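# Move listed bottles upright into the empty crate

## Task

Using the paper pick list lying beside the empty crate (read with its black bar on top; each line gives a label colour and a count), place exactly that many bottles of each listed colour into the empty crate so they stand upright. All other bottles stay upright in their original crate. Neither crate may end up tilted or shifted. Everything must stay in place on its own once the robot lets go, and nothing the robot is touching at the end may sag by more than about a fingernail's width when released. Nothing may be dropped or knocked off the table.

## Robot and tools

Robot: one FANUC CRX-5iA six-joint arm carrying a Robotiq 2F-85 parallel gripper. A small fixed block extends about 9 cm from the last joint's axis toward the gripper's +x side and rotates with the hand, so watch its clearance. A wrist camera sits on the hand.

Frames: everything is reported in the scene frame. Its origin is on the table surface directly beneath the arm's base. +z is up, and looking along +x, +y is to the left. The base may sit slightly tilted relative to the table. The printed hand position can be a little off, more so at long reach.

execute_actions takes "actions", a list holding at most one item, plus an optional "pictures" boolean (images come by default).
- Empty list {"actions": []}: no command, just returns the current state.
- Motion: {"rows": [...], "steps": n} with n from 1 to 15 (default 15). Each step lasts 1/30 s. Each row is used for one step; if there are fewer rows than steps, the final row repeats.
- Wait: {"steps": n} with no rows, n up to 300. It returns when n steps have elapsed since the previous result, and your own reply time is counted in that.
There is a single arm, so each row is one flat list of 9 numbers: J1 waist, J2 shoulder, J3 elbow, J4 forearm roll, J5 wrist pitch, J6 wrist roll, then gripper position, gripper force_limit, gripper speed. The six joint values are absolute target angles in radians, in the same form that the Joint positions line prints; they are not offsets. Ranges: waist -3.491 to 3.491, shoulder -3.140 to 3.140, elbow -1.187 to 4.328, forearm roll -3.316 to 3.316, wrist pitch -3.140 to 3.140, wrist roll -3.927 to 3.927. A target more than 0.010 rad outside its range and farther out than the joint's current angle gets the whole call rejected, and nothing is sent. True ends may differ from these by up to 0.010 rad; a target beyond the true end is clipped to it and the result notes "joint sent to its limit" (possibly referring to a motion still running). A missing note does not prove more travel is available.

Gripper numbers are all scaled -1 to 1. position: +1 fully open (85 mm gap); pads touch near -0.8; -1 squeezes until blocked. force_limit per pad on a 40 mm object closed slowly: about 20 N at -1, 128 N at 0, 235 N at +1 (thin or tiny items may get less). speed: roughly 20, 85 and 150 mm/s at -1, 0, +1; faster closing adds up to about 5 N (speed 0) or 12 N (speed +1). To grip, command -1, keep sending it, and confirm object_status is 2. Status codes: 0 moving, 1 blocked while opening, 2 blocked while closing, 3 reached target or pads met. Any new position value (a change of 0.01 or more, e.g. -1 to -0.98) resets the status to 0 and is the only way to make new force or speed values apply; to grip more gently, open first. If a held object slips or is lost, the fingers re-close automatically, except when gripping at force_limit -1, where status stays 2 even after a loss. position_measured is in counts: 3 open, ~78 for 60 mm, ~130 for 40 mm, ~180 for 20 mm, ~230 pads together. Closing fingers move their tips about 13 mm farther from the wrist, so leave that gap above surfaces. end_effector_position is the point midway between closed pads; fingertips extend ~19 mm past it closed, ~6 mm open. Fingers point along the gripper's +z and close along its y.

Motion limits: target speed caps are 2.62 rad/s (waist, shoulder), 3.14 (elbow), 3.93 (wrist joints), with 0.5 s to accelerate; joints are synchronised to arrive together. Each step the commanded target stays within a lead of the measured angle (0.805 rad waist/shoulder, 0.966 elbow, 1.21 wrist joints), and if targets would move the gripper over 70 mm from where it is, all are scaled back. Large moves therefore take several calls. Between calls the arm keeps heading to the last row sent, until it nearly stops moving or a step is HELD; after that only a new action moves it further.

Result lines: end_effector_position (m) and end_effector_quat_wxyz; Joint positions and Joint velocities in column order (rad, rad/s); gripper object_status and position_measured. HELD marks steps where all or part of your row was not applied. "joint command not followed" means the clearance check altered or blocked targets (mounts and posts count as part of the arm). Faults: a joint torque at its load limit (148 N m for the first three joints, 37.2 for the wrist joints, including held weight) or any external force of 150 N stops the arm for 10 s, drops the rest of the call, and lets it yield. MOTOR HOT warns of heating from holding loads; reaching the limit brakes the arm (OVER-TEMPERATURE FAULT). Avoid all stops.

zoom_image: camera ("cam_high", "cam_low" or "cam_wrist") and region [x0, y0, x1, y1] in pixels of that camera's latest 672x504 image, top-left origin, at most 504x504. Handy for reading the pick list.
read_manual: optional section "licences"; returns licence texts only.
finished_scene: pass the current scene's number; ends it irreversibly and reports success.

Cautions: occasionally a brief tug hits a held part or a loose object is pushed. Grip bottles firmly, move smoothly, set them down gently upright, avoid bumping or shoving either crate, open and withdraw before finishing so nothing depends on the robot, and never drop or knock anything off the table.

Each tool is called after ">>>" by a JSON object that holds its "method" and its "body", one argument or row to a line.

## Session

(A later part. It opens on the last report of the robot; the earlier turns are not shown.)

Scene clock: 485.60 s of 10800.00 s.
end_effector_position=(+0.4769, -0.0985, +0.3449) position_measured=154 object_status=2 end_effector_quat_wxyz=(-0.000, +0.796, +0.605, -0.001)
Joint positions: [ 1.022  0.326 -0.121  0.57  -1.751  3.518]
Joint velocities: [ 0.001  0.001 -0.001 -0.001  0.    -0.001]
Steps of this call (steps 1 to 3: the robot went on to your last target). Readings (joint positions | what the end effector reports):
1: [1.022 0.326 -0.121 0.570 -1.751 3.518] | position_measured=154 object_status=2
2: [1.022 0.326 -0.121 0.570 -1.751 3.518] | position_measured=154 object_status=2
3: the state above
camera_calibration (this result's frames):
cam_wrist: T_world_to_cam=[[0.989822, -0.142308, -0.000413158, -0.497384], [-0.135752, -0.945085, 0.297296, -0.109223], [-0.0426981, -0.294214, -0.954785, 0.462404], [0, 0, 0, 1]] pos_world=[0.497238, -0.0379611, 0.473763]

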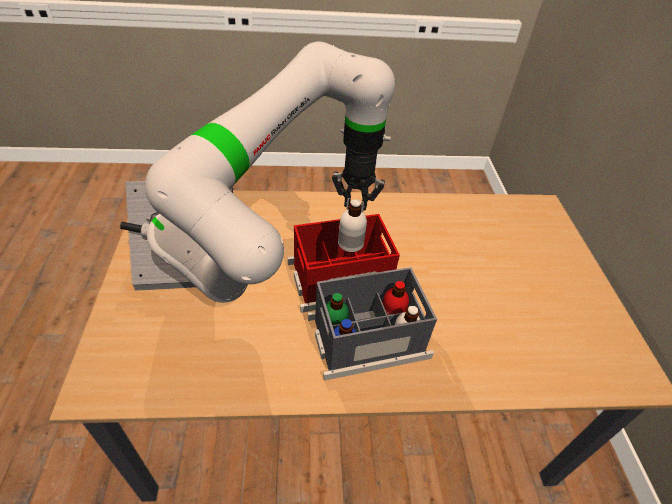

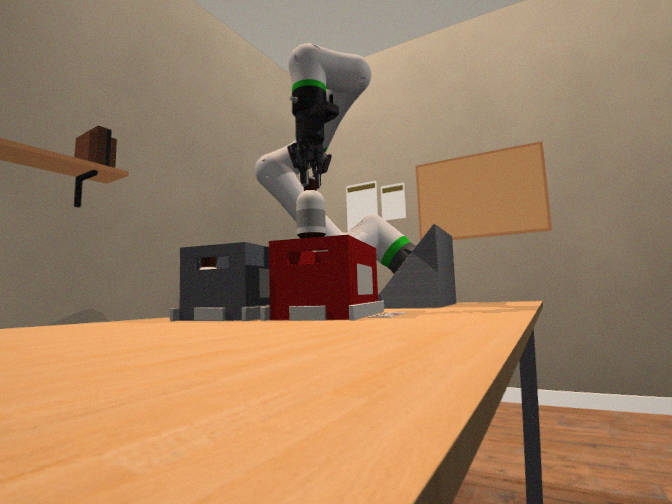

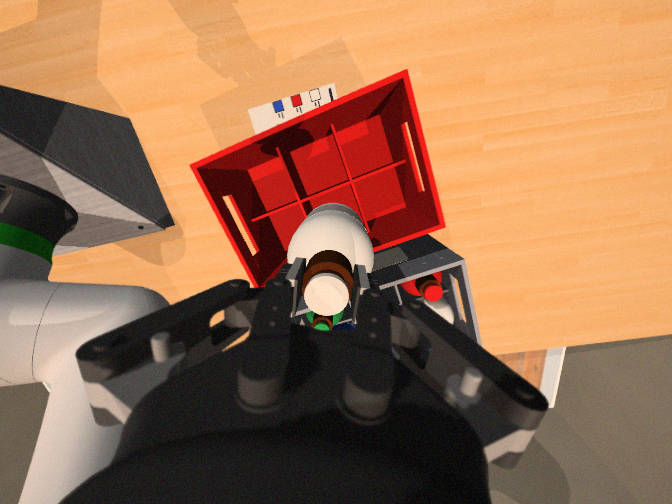

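>>> {"method": "execute_actions", "body": {
  "actions": [
    {"rows": [[1.0224,0.3257,-0.1219,0.5702,-1.7507,3.5179,-1,0,0],[1.0211,0.3250,-0.1252,0.5707,-1.7479,3.5179,-1,0,0],[1.0179,0.3234,-0.1328,0.5718,-1.7413,3.5179,-1,0,0],[1.0127,0.3208,-0.1453,0.5738,-1.7303,3.5179,-1,0,0],[1.0054,0.3176,-0.1622,0.5767,-1.7152,3.5179,-1,0,0],[0.9962,0.3140,-0.1826,0.5806,-1.6967,3.5179,-1,0,0],[0.9857,0.3104,-0.2050,0.5853,-1.6759,3.5179,-1,0,0],[0.9746,0.3072,-0.2277,0.5906,-1.6544,3.5179,-1,0,0],[0.9636,0.3046,-0.2492,0.5962,-1.6335,3.5179,-1,0,0],[0.9536,0.3027,-0.2680,0.6015,-1.6147,3.5179,-1,0,0],[0.9452,0.3015,-0.2831,0.6061,-1.5994,3.5179,-1,0,0],[0.9390,0.3008,-0.2939,0.6095,-1.5882,3.5179,-1,0,0],[0.9352,0.3004,-0.3004,0.6117,-1.5814,3.5179,-1,0,0],[0.9336,0.3002,-0.3031,0.6126,-1.5786,3.5179,-1,0,0],[0.9333,0.3002,-0.3036,0.6128,-1.5781,3.5179,-1,0,0]], "steps": 15}
  ],
  "pictures": false
}}

>>> {"method": "execute_actions", "body": {
  "actions": [
    {"steps": 5}
  ]
}}

>>> {"method": "zoom_image", "body": {
  "camera": "cam_wrist",
  "region": [250, 140, 420, 290]
}}

Scene clock: 579.33 s of 10800.00 s.
end_effector_position=(+0.4758, -0.0970, +0.2660) position_measured=154 object_status=2 end_effector_quat_wxyz=(-0.000, +0.789, +0.614, -0.001)
Joint positions: [ 0.938  0.301 -0.295  0.61  -1.587  3.518]
Joint velocities: [-0.142 -0.021 -0.253  0.08   0.259  0.   ]
Steps of this call (steps 1 to 15: the robot went on to your last target; steps 16 to 250: nothing new was sent; then 84.90 s passed at rest; steps 251 to 265: all 15 steps of this action). Readings (joint positions | what the end effector reports):
251: [1.023 0.326 -0.121 0.570 -1.751 3.518] | position_measured=154 object_status=2
252: [1.022 0.326 -0.122 0.570 -1.751 3.518] | position_measured=154 object_status=2
254: [1.019 0.324 -0.129 0.571 -1.745 3.518] | position_measured=154 object_status=2
258: [0.998 0.315 -0.177 0.580 -1.702 3.518] | position_measured=154 object_status=2
265: the state above

Scene clock: 579.50 s of 10800.00 s.
end_effector_position=(+0.4758, -0.0970, +0.2620) position_measured=154 object_status=2 end_effector_quat_wxyz=(-0.000, +0.789, +0.614, -0.000)
Joint positions: [ 0.933  0.3   -0.303  0.613 -1.578  3.518]
Joint velocities: [-0.001  0.    -0.002 -0.     0.    -0.   ]
Steps of this call (steps 1 to 5: the robot went on to your last target). Readings (joint positions | what the end effector reports):
1: [0.935 0.300 -0.301 0.612 -1.581 3.518] | position_measured=154 object_status=2
2: [0.934 0.300 -0.303 0.613 -1.579 3.518] | position_measured=154 object_status=2
4: [0.933 0.300 -0.303 0.613 -1.578 3.518] | position_measured=154 object_status=2
5: the state above
camera_calibration (this result's frames):
cam_wrist: T_world_to_cam=[[0.992868, -0.119221, -0.000163942, -0.495314], [-0.113787, -0.948021, 0.297167, -0.093966], [-0.0355841, -0.295029, -0.954825, 0.380206], [0, 0, 0, 1]] pos_world=[0.494619, -0.035962, 0.390872]

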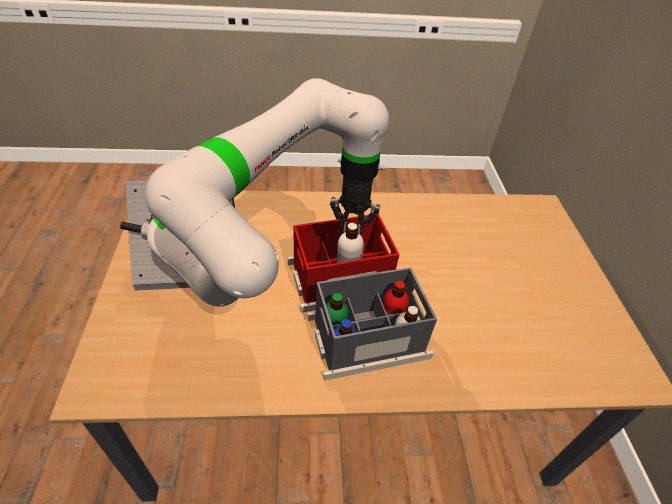

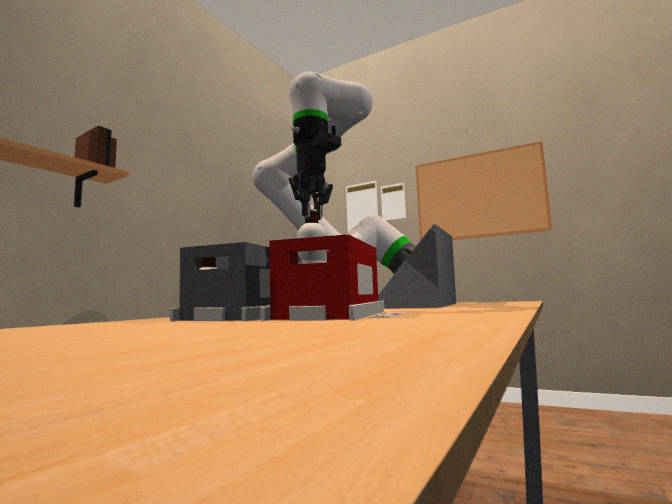

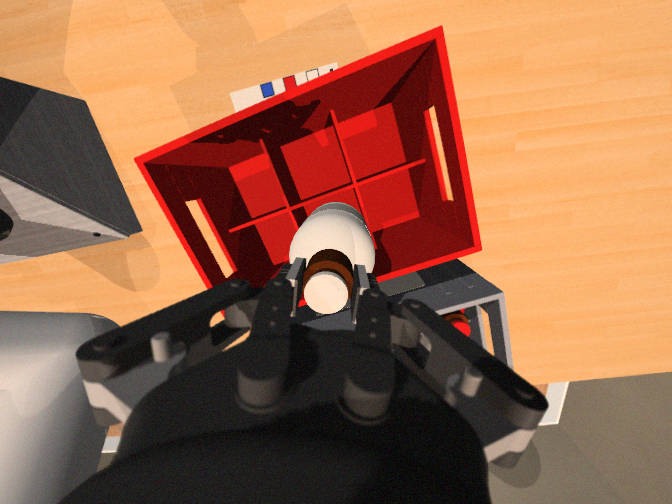

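Region (250, 140, 420, 290) of cam_wrist's 672x504 image, scaled by 2.965, with more detail than that image has; it fills the top 445 rows of this view, and the rest is white.

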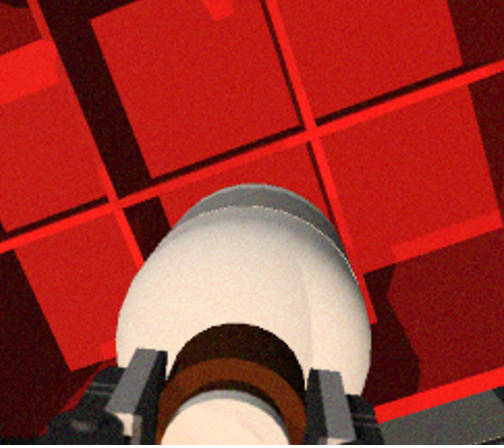

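>>> {"method": "zoom_image", "body": {
  "camera": "cam_wrist",
  "region": [280, 175, 385, 265]
}}

>>> {"method": "zoom_image", "body": {
  "camera": "cam_high",
  "region": [295, 190, 405, 290]
}}

>>> {"method": "zoom_image", "body": {
  "camera": "cam_low",
  "region": [265, 170, 365, 280]
}}

Region (280, 175, 385, 265) of cam_wrist's 672x504 image, scaled by 4.800, with more detail than that image has; it fills the top 432 rows of this view, and the rest is white.

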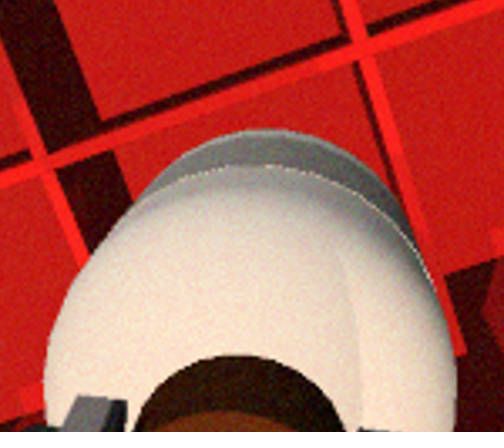

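Region (295, 190, 405, 290) of cam_high's 672x504 image, scaled by 4.582, with more detail than that image has; it fills the top 458 rows of this view, and the rest is white.

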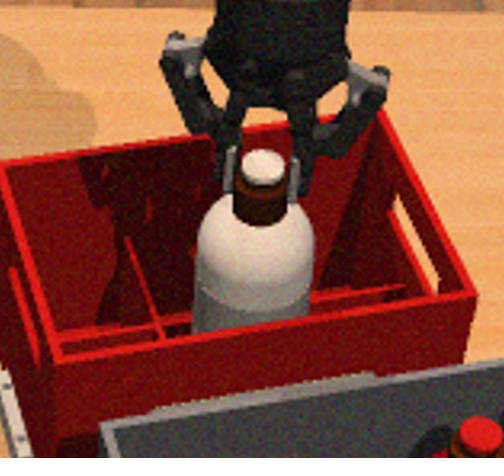

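Region (265, 170, 365, 280) of cam_low's 672x504 image, scaled by 4.582, with more detail than that image has; it fills the left 458 columns of this view, and the rest is white.

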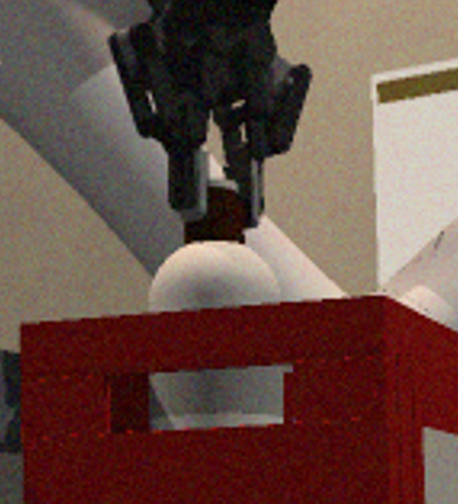

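>>> {"method": "execute_actions", "body": {
  "actions": [
    {"rows": [[0.9334,0.3001,-0.3038,0.6128,-1.5781,3.5179,-1,0,0],[0.9338,0.2994,-0.3046,0.6125,-1.5782,3.5179,-1,0,0],[0.9346,0.2979,-0.3063,0.6120,-1.5784,3.5179,-1,0,0],[0.9357,0.2961,-0.3084,0.6114,-1.5787,3.5179,-1,0,0],[0.9367,0.2943,-0.3105,0.6109,-1.5788,3.5179,-1,0,0],[0.9369,0.2927,-0.3132,0.6108,-1.5780,3.5179,-1,0,0],[0.9359,0.2921,-0.3163,0.6113,-1.5757,3.5179,-1,0,0],[0.9335,0.2916,-0.3205,0.6128,-1.5714,3.5179,-1,0,0],[0.9297,0.2914,-0.3264,0.6150,-1.5650,3.5179,-1,0,0],[0.9246,0.2912,-0.3344,0.6181,-1.5563,3.5179,-1,0,0],[0.9182,0.2910,-0.3443,0.6220,-1.5455,3.5179,-1,0,0],[0.9104,0.2909,-0.3558,0.6268,-1.5327,3.5179,-1,0,0],[0.9016,0.2911,-0.3686,0.6323,-1.5181,3.5179,-1,0,0],[0.8917,0.2915,-0.3824,0.6387,-1.5021,3.5179,-1,0,0],[0.8811,0.2923,-0.3967,0.6456,-1.4852,3.5179,-1,0,0]], "steps": 15}
  ],
  "pictures": false
}}

>>> {"method": "execute_actions", "body": {
  "actions": [
    {"rows": [[0.8701,0.2934,-0.4111,0.6531,-1.4678,3.5179,-1,0,0],[0.8588,0.2949,-0.4253,0.6608,-1.4503,3.5179,-1,0,0],[0.8478,0.2966,-0.4387,0.6685,-1.4332,3.5179,-1,0,0],[0.8371,0.2985,-0.4511,0.6761,-1.4171,3.5179,-1,0,0],[0.8273,0.3006,-0.4623,0.6832,-1.4023,3.5179,-1,0,0],[0.8185,0.3025,-0.4720,0.6897,-1.3892,3.5179,-1,0,0],[0.8110,0.3043,-0.4800,0.6952,-1.3782,3.5179,-1,0,0],[0.8049,0.3059,-0.4864,0.6998,-1.3693,3.5179,-1,0,0],[0.8004,0.3071,-0.4910,0.7032,-1.3627,3.5179,-1,0,0],[0.7973,0.3079,-0.4941,0.7055,-1.3583,3.5179,-1,0,0],[0.7956,0.3084,-0.4959,0.7068,-1.3558,3.5179,-1,0,0],[0.7949,0.3086,-0.4966,0.7073,-1.3548,3.5179,-1,0,0],[0.7948,0.3086,-0.4967,0.7074,-1.3546,3.5179,-1,0,0]], "steps": 15}
  ],
  "pictures": true
}}

Scene clock: 657.20 s of 10800.00 s.
end_effector_position=(+0.4721, -0.0978, +0.2334) position_measured=154 object_status=2 end_effector_quat_wxyz=(+0.000, +0.785, +0.619, -0.001)
Joint positions: [ 0.902  0.291 -0.368  0.632 -1.519  3.518]
Joint velocities: [-0.253  0.    -0.354  0.159  0.406  0.   ]
Steps of this call (steps 1 to 15: the robot went on to your last target; steps 16 to 150: nothing new was sent; then 72.20 s passed at rest; steps 151 to 165: all 15 steps of this action). Readings (joint positions | what the end effector reports):
151: [0.933 0.300 -0.304 0.613 -1.578 3.518] | position_measured=154 object_status=2
152: [0.933 0.300 -0.304 0.613 -1.578 3.518] | position_measured=154 object_status=2
154: [0.934 0.299 -0.306 0.613 -1.578 3.518] | position_measured=154 object_status=2
158: [0.936 0.293 -0.315 0.611 -1.577 3.518] | position_measured=154 object_status=2
165: the state above

Scene clock: 657.70 s of 10800.00 s.
end_effector_position=(+0.4720, -0.0978, +0.1571) position_measured=154 object_status=2 end_effector_quat_wxyz=(-0.000, +0.777, +0.630, -0.000)
Joint positions: [ 0.795  0.308 -0.496  0.707 -1.355  3.518]
Joint velocities: [-0.002 -0.    -0.004  0.002  0.004 -0.   ]
Steps of this call (steps 1 to 15: all 15 steps of this action). Readings (joint positions | what the end effector reports):
1: [0.893 0.291 -0.380 0.638 -1.505 3.518] | position_measured=154 object_status=2
2: [0.883 0.292 -0.393 0.644 -1.489 3.518] | position_measured=154 object_status=2
4: [0.862 0.295 -0.420 0.659 -1.456 3.518] | position_measured=154 object_status=2
8: [0.821 0.302 -0.469 0.688 -1.393 3.518] | position_measured=154 object_status=2
15: the state above
camera_calibration (this result's frames):
cam_wrist: T_world_to_cam=[[0.996838, -0.0794647, 0.0000649363, -0.489681], [-0.0758923, -0.951781, 0.297242, -0.0822452], [-0.0235584, -0.296306, -0.954802, 0.273897], [0, 0, 0, 1]] pos_world=[0.488343, -0.0360342, 0.285996]

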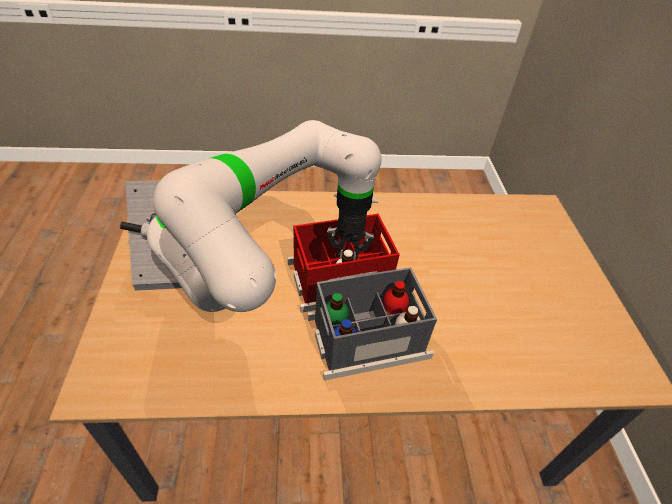

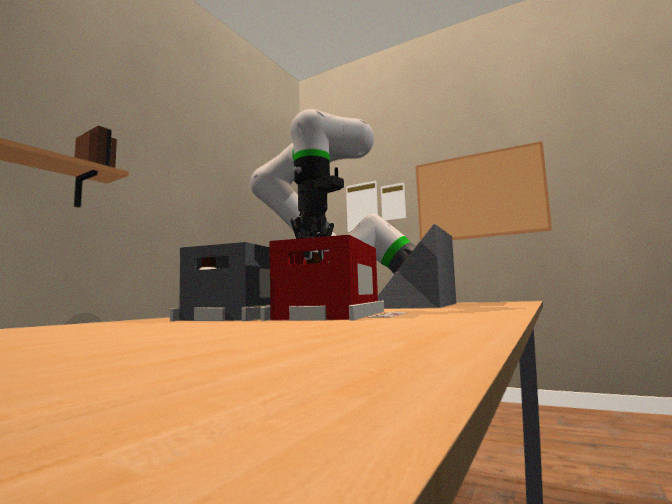

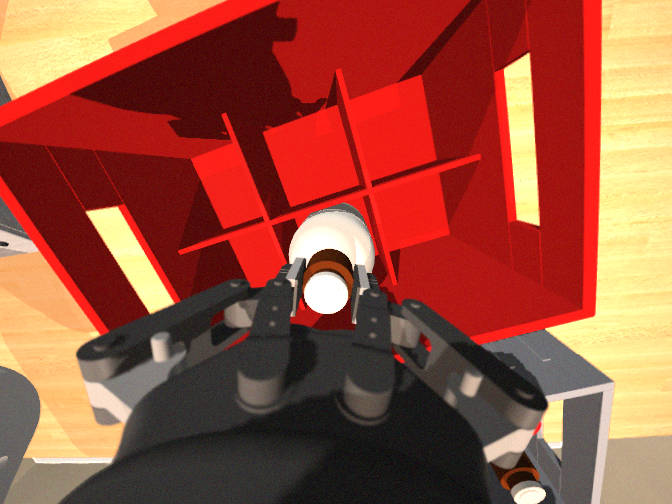

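>>> {"method": "execute_actions", "body": {
  "actions": []
}}

Scene clock: 700.93 s of 10800.00 s.
end_effector_position=(+0.4718, -0.0978, +0.1568) position_measured=154 object_status=2 end_effector_quat_wxyz=(-0.000, +0.777, +0.630, -0.001)
Joint positions: [ 0.795  0.309 -0.497  0.707 -1.355  3.518]
Joint velocities: [ 0.    -0.    -0.    -0.    -0.001  0.   ]
Steps of this call (steps 1 to 15: the robot went on to your last target; steps 16 to 90: nothing new was sent; then 40.23 s passed at rest). Readings (joint positions | what the end effector reports):
1: [0.795 0.308 -0.497 0.707 -1.355 3.518] | position_measured=154 object_status=2
2: [0.795 0.308 -0.497 0.707 -1.355 3.518] | position_measured=154 object_status=2
4: [0.795 0.309 -0.497 0.707 -1.355 3.518] | position_measured=154 object_status=2
8: [0.795 0.309 -0.497 0.707 -1.355 3.518] | position_measured=154 object_status=2
90: the state above
The arm was judged still, so your last target was given up. Only a new action makes it travel on or press farther. Fingers that are still opening or closing keep moving.
camera_calibration (this result's frames):
cam_wrist: T_world_to_cam=[[0.996841, -0.0794244, -0.000378766, -0.489472], [-0.0757185, -0.951748, 0.297393, -0.0823149], [-0.0239808, -0.296425, -0.954755, 0.273821], [0, 0, 0, 1]] pos_world=[0.488259, -0.0360517, 0.285726]

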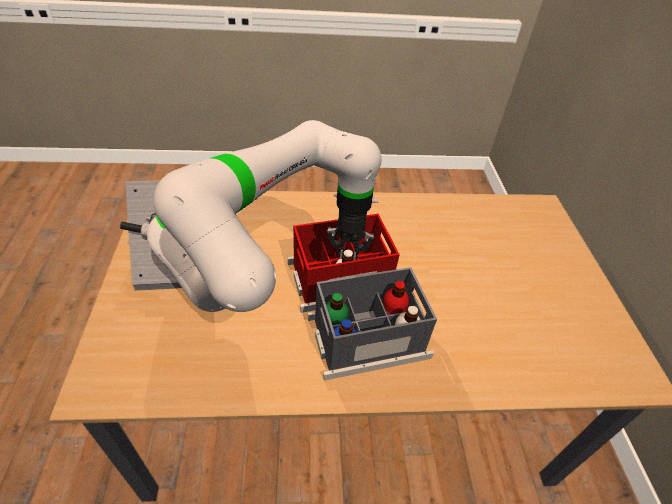

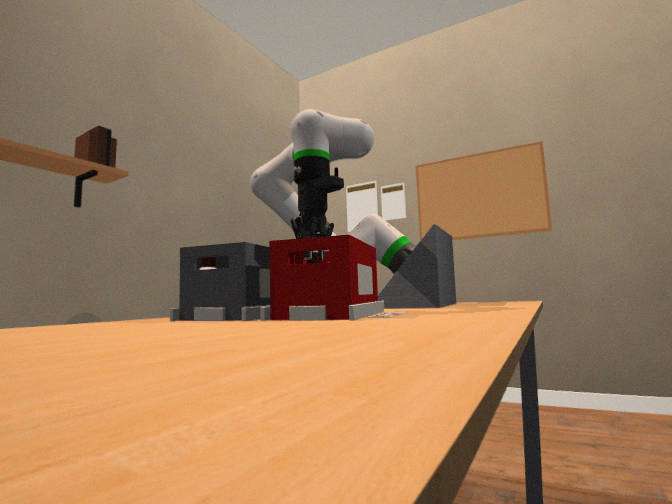

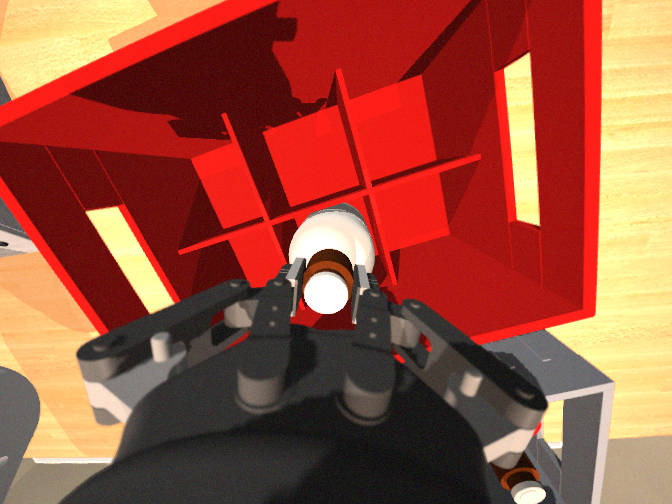

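>>> {"method": "execute_actions", "body": {
  "actions": [
    {"rows": [[0.7948,0.3086,-0.4967,0.7074,-1.3546,3.5179,0.18,0,0],[0.7948,0.3086,-0.4967,0.7074,-1.3546,3.5179,0.18,0,0],[0.7948,0.3086,-0.4967,0.7074,-1.3546,3.5179,0.18,0,0],[0.7948,0.3086,-0.4967,0.7074,-1.3546,3.5179,0.18,0,0],[0.7948,0.3086,-0.4967,0.7074,-1.3546,3.5179,0.18,0,0],[0.7948,0.3086,-0.4967,0.7074,-1.3546,3.5179,0.18,0,0],[0.7951,0.3085,-0.4964,0.7072,-1.3550,3.5179,0.18,0,0],[0.7968,0.3081,-0.4947,0.7059,-1.3574,3.5179,0.18,0,0],[0.8007,0.3070,-0.4907,0.7029,-1.3632,3.5179,0.18,0,0],[0.8072,0.3053,-0.4840,0.6980,-1.3726,3.5179,0.18,0,0],[0.8160,0.3031,-0.4746,0.6915,-1.3856,3.5179,0.18,0,0],[0.8267,0.3007,-0.4630,0.6836,-1.4014,3.5179,0.18,0,0],[0.8385,0.2983,-0.4496,0.6751,-1.4191,3.5179,0.18,0,0],[0.8505,0.2962,-0.4355,0.6666,-1.4374,3.5179,0.18,0,0],[0.8617,0.2946,-0.4213,0.6587,-1.4550,3.5179,0.18,0,0]], "steps": 15}
  ],
  "pictures": false
}}

>>> {"method": "execute_actions", "body": {
  "actions": [
    {"rows": [[0.8705,0.2939,-0.4069,0.6524,-1.4709,3.5179,0.18,0,0],[0.8757,0.2945,-0.3921,0.6483,-1.4842,3.5179,0.18,0,0],[0.8763,0.2965,-0.3768,0.6469,-1.4944,3.5178,0.18,0,0],[0.8720,0.3000,-0.3610,0.6482,-1.5013,3.5177,0.18,0,0],[0.8630,0.3049,-0.3440,0.6521,-1.5055,3.5176,0.18,0,0],[0.8501,0.3111,-0.3250,0.6581,-1.5081,3.5175,0.18,0,0],[0.8345,0.3185,-0.3028,0.6653,-1.5107,3.5174,0.03,0,0],[0.8169,0.3268,-0.2778,0.6735,-1.5136,3.5172,0.03,0,0],[0.7977,0.3360,-0.2504,0.6825,-1.5168,3.5170,0.03,0,0],[0.7773,0.3456,-0.2214,0.6919,-1.5202,3.5168,0.03,0,0],[0.7563,0.3556,-0.1916,0.7017,-1.5237,3.5166,0.03,0,0],[0.7353,0.3656,-0.1618,0.7115,-1.5272,3.5165,0.03,0,0],[0.7149,0.3752,-0.1328,0.7209,-1.5306,3.5163,0.03,0,0],[0.6957,0.3844,-0.1054,0.7299,-1.5338,3.5161,0.03,0,0],[0.6781,0.3927,-0.0804,0.7381,-1.5368,3.5159,0.03,0,0]], "steps": 15}
  ],
  "pictures": false
}}

>>> {"method": "execute_actions", "body": {
  "actions": [
    {"rows": [[0.6625,0.4001,-0.0583,0.7453,-1.5394,3.5158,0.03,0,0],[0.6494,0.4064,-0.0396,0.7514,-1.5415,3.5157,0.03,0,0],[0.6389,0.4113,-0.0246,0.7563,-1.5433,3.5156,0.03,0,0],[0.6311,0.4151,-0.0135,0.7599,-1.5446,3.5155,0.03,0,0],[0.6258,0.4175,-0.0061,0.7624,-1.5455,3.5154,0.03,0,0],[0.6229,0.4189,-0.0019,0.7638,-1.5460,3.5154,0.03,0,0],[0.6217,0.4195,-0.0002,0.7643,-1.5462,3.5154,0.03,0,0],[0.6216,0.4196,0.0001,0.7643,-1.5462,3.5154,0.03,0,0]], "steps": 15}
  ]
}}

Scene clock: 821.43 s of 10800.00 s.
end_effector_position=(+0.4722, -0.0980, +0.1855) position_measured=107 object_status=0 end_effector_quat_wxyz=(+0.000, +0.780, +0.625, -0.001)
Joint positions: [ 0.837  0.299 -0.451  0.676 -1.417  3.518]
Joint velocities: [ 0.312 -0.059  0.358 -0.219 -0.466 -0.   ]
Steps of this call (steps 1 to 90: nothing new was sent; then 117.00 s passed at rest; steps 91 to 105: all 15 steps of this action). Readings (joint positions | what the end effector reports):
91: [0.795 0.309 -0.497 0.707 -1.355 3.518] | position_measured=154 object_status=0
92: [0.795 0.309 -0.497 0.707 -1.355 3.518] | position_measured=154 object_status=0
94: [0.795 0.309 -0.497 0.707 -1.355 3.518] | position_measured=143 object_status=0
98: [0.795 0.309 -0.497 0.707 -1.355 3.518] | position_measured=115 object_status=0
105: the state above

Scene clock: 821.93 s of 10800.00 s.
end_effector_position=(+0.5524, -0.1565, +0.2307) position_measured=125 object_status=0 end_effector_quat_wxyz=(-0.004, +0.840, +0.543, +0.003)
Joint positions: [ 0.739  0.364 -0.167  0.71  -1.526  3.516]
Joint velocities: [-0.56   0.265  0.792  0.258 -0.093 -0.005]
Steps of this call (steps 1 to 15: all 15 steps of this action). Readings (joint positions | what the end effector reports):
1: [0.847 0.297 -0.438 0.669 -1.433 3.518] | position_measured=107 object_status=0
2: [0.857 0.296 -0.425 0.662 -1.449 3.518] | position_measured=107 object_status=0
4: [0.871 0.295 -0.397 0.652 -1.477 3.518] | position_measured=107 object_status=3
8: [0.859 0.309 -0.333 0.654 -1.505 3.518] | position_measured=108 object_status=0
15: the state above

Scene clock: 822.43 s of 10800.00 s.
end_effector_position=(+0.6056, -0.2193, +0.2248) position_measured=126 object_status=3 end_effector_quat_wxyz=(-0.000, +0.879, +0.477, -0.001)
Joint positions: [ 0.622  0.42   0.     0.764 -1.546  3.515]
Joint velocities: [-0.001 -0.     0.     0.     0.     0.   ]
Steps of this call (steps 1 to 15: all 15 steps of this action). Readings (joint positions | what the end effector reports):
1: [0.721 0.373 -0.141 0.718 -1.530 3.516] | position_measured=125 object_status=0
2: [0.702 0.381 -0.115 0.727 -1.533 3.516] | position_measured=125 object_status=0
4: [0.668 0.397 -0.067 0.743 -1.538 3.516] | position_measured=126 object_status=0
8: [0.625 0.418 -0.006 0.763 -1.546 3.515] | position_measured=126 object_status=3
15: the state above
camera_calibration (this result's frames):
cam_wrist: T_world_to_cam=[[0.901346, -0.433099, -0.000100782, -0.652207], [-0.413436, -0.860494, 0.297693, 0.0163962], [-0.129017, -0.268282, -0.954662, 0.375642], [0, 0, 0, 1]] pos_world=[0.643107, -0.167583, 0.353664]

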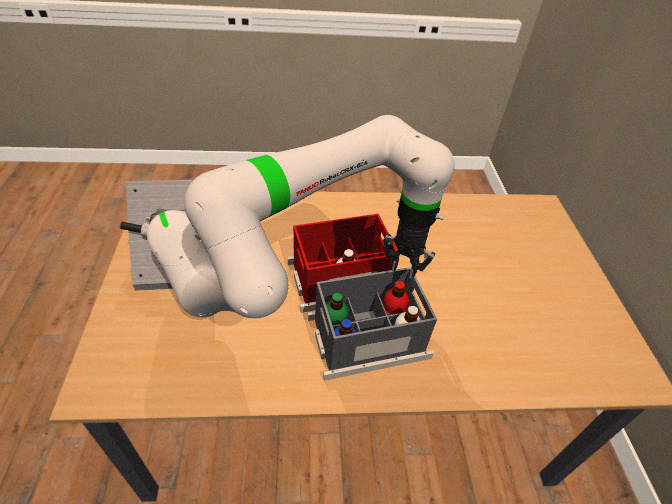

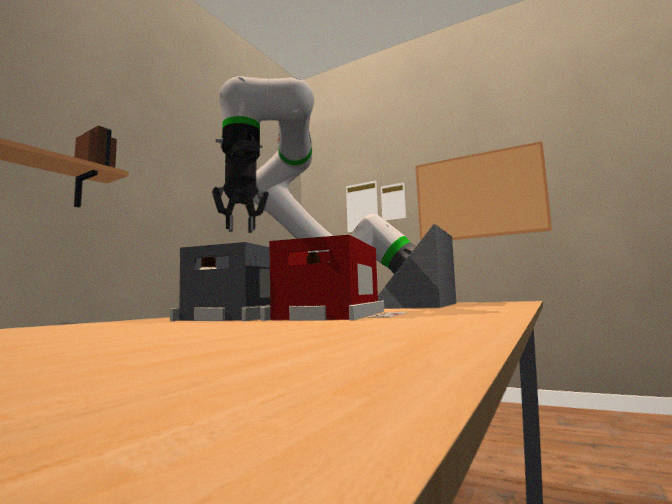

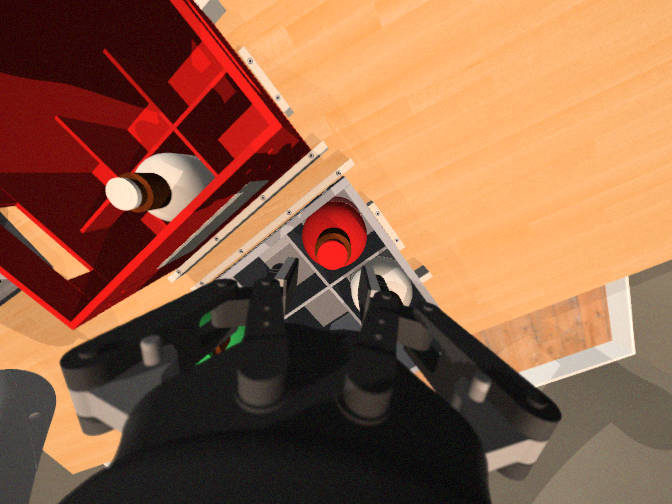

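>>> {"method": "zoom_image", "body": {
  "camera": "cam_wrist",
  "region": [260, 160, 420, 300]
}}

Region (260, 160, 420, 300) of cam_wrist's 672x504 image, scaled by 3.150, with more detail than that image has; it fills the top 441 rows of this view, and the rest is white.

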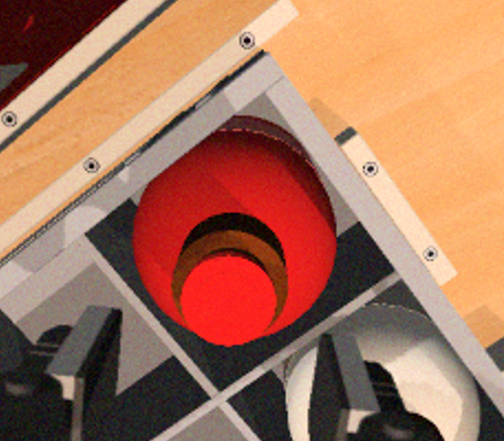

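>>> {"method": "zoom_image", "body": {
  "camera": "cam_wrist",
  "region": [305, 225, 361, 281]
}}

Region (305, 225, 361, 281) of cam_wrist's 672x504 image, scaled by 9.000, with more detail than that image has.

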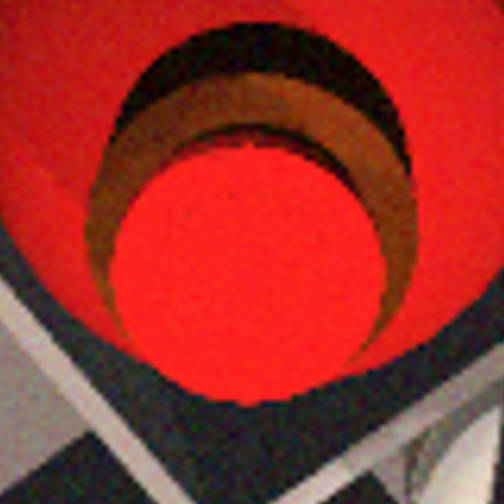

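>>> {"method": "zoom_image", "body": {
  "camera": "cam_wrist",
  "region": [100, 40, 340, 240]
}}

Region (100, 40, 340, 240) of cam_wrist's 672x504 image, scaled by 2.100, with more detail than that image has.

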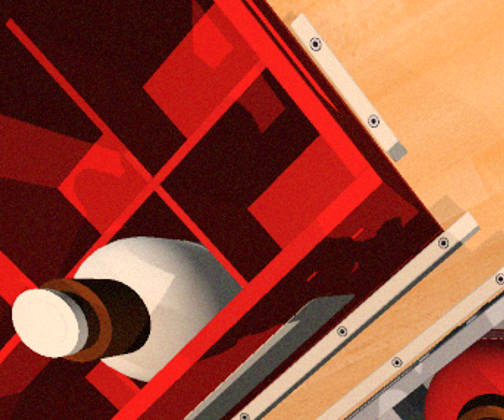

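>>> {"method": "execute_actions", "body": {
  "actions": []
}}

Scene clock: 942.43 s of 10800.00 s.
end_effector_position=(+0.6056, -0.2194, +0.2248) position_measured=126 object_status=3 end_effector_quat_wxyz=(-0.000, +0.879, +0.477, -0.001)
Joint positions: [ 0.622  0.42   0.     0.764 -1.546  3.515]
Joint velocities: [ 0.001 -0.    -0.    -0.     0.     0.   ]
Steps of this call (steps 1 to 15: the robot went on to your last target; steps 16 to 90: nothing new was sent; then 117.00 s passed at rest). Readings (joint positions | what the end effector reports):
1: [0.622 0.420 0.000 0.764 -1.546 3.515] | position_measured=126 object_status=3
2: [0.622 0.420 0.000 0.764 -1.546 3.515] | position_measured=126 object_status=3
4: [0.622 0.420 0.000 0.764 -1.546 3.515] | position_measured=126 object_status=3
8: [0.622 0.420 0.000 0.764 -1.546 3.515] | position_measured=126 object_status=3
90: the state above
The arm was judged still, so your last target was given up. Only a new action makes it travel on or press farther. Fingers that are still opening or closing keep moving.
camera_calibration (this result's frames):
cam_wrist: T_world_to_cam=[[0.901315, -0.433164, -0.000155283, -0.652206], [-0.413479, -0.860463, 0.297723, 0.0163985], [-0.129096, -0.268278, -0.954652, 0.375641], [0, 0, 0, 1]] pos_world=[0.643118, -0.167626, 0.353623]

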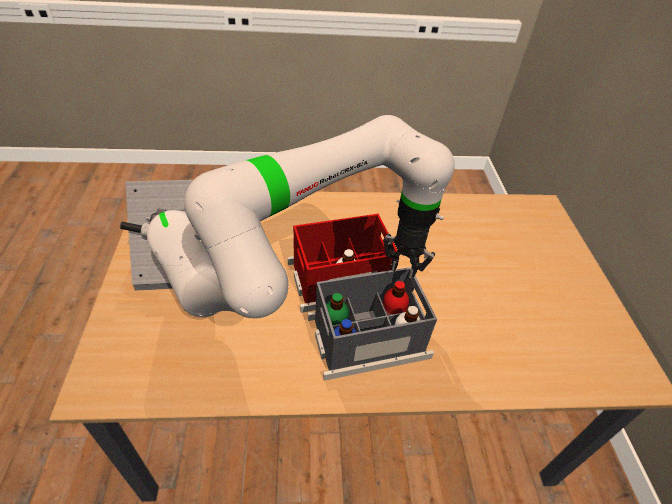

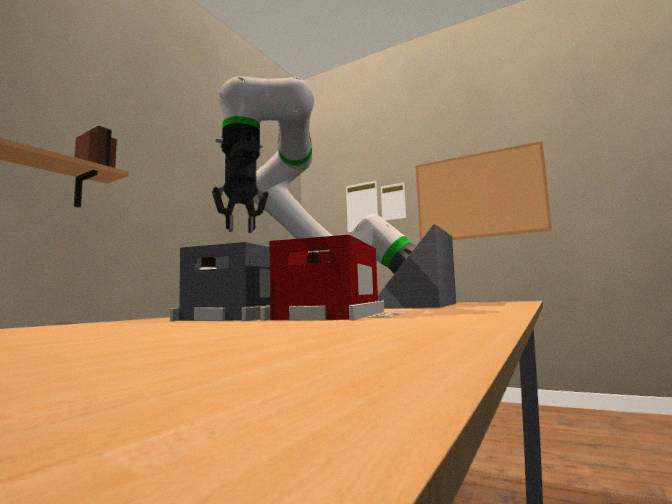

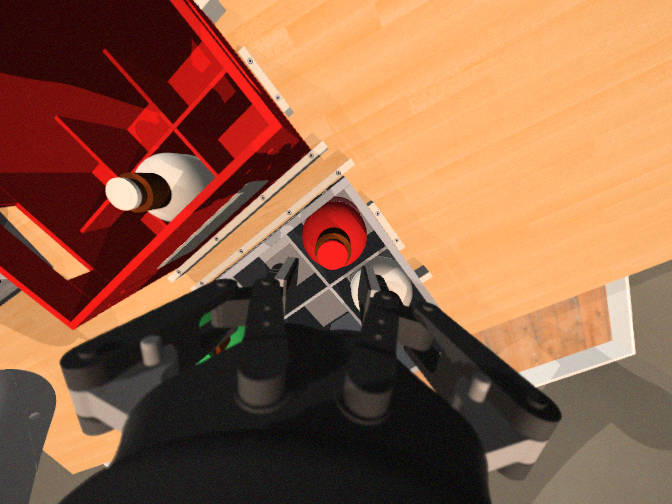

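>>> {"method": "execute_actions", "body": {
  "actions": [
    {"rows": [[0.6214,0.4196,-0.0002,0.7644,-1.5458,3.5153,0.03,0,0],[0.6200,0.4195,-0.0021,0.7650,-1.5437,3.5149,0.03,0,0],[0.6168,0.4194,-0.0064,0.7663,-1.5386,3.5140,0.03,0,0],[0.6114,0.4193,-0.0135,0.7686,-1.5302,3.5125,0.03,0,0],[0.6040,0.4193,-0.0231,0.7719,-1.5187,3.5103,0.03,0,0],[0.5948,0.4195,-0.0345,0.7760,-1.5047,3.5078,0.03,0,0],[0.5845,0.4201,-0.0469,0.7808,-1.4890,3.5049,0.03,0,0],[0.5737,0.4210,-0.0593,0.7860,-1.4727,3.5020,0.03,0,0],[0.5632,0.4222,-0.0710,0.7912,-1.4571,3.4992,0.03,0,0],[0.5538,0.4236,-0.0810,0.7960,-1.4432,3.4967,0.03,0,0],[0.5460,0.4248,-0.0890,0.8001,-1.4318,3.4946,0.03,0,0],[0.5403,0.4259,-0.0947,0.8031,-1.4236,3.4931,0.03,0,0],[0.5368,0.4266,-0.0981,0.8050,-1.4186,3.4922,0.03,0,0],[0.5353,0.4269,-0.0996,0.8058,-1.4165,3.4919,0.03,0,0],[0.5351,0.4269,-0.0998,0.8059,-1.4161,3.4918,0.03,0,0]], "steps": 15}
  ],
  "pictures": false
}}

>>> {"method": "execute_actions", "body": {
  "actions": [
    {"rows": [[0.5351,0.4269,-0.0998,0.8059,-1.4161,3.4918,-1,0,0]], "steps": 13}
  ]
}}

Scene clock: 954.23 s of 10800.00 s.
end_effector_position=(+0.6061, -0.2206, +0.1603) position_measured=126 object_status=3 end_effector_quat_wxyz=(-0.000, +0.879, +0.476, -0.001)
Joint positions: [ 0.537  0.427 -0.097  0.805 -1.42   3.492]
Joint velocities: [-0.083  0.016 -0.082  0.043  0.117 -0.021]
Steps of this call (steps 1 to 90: nothing new was sent; then 8.30 s passed at rest; steps 91 to 105: all 15 steps of this action). Readings (joint positions | what the end effector reports):
91: [0.622 0.420 0.000 0.764 -1.546 3.515] | position_measured=126 object_status=3
92: [0.621 0.420 0.000 0.764 -1.546 3.515] | position_measured=126 object_status=3
94: [0.618 0.420 -0.004 0.766 -1.541 3.514] | position_measured=126 object_status=3
98: [0.594 0.420 -0.035 0.776 -1.504 3.508] | position_measured=126 object_status=3
105: the state above

Scene clock: 954.67 s of 10800.00 s.
end_effector_position=(+0.6062, -0.2207, +0.1588) position_measured=154 object_status=2 end_effector_quat_wxyz=(+0.000, +0.879, +0.476, -0.001)
Joint positions: [ 0.535  0.427 -0.1    0.806 -1.416  3.492]
Joint velocities: [-0.     0.    -0.001  0.     0.     0.   ]
Steps of this call (steps 1 to 13: all 13 steps of this action). Readings (joint positions | what the end effector reports):
1: [0.536 0.427 -0.099 0.805 -1.417 3.492] | position_measured=126 object_status=0
2: [0.535 0.427 -0.099 0.806 -1.416 3.492] | position_measured=127 object_status=0
4: [0.535 0.427 -0.100 0.806 -1.416 3.492] | position_measured=137 object_status=0
8: [0.535 0.427 -0.100 0.806 -1.416 3.492] | position_measured=154 object_status=0
13: the state above
camera_calibration (this result's frames):
cam_wrist: T_world_to_cam=[[0.900356, -0.435155, 0.000256568, -0.653258], [-0.415461, -0.859434, 0.297936, 0.0365665], [-0.129428, -0.268355, -0.954586, 0.31254], [0, 0, 0, 1]] pos_world=[0.643808, -0.16897, 0.28762]

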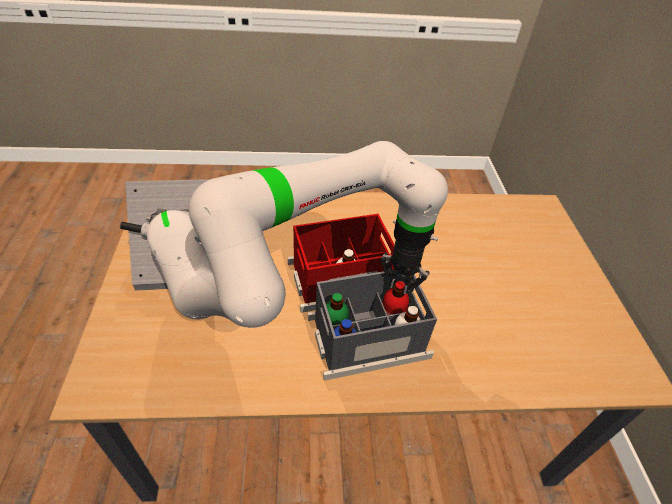

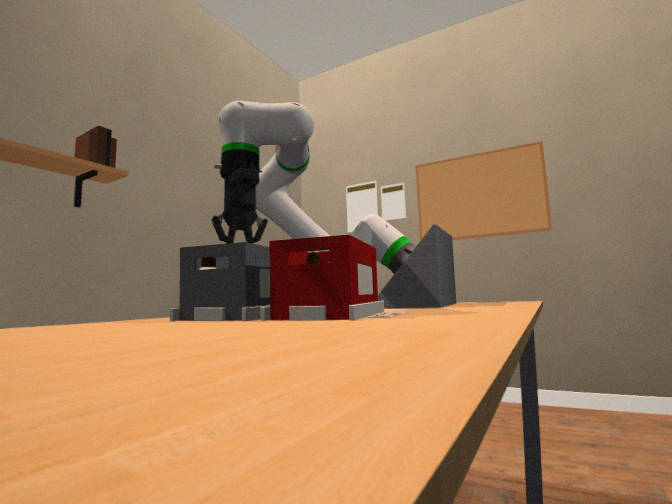

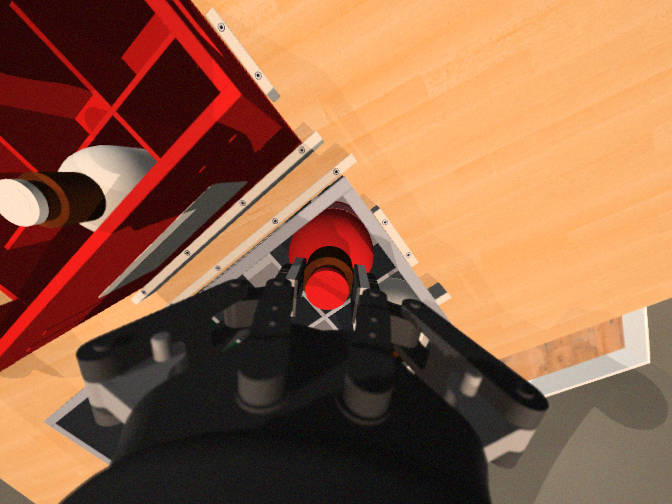

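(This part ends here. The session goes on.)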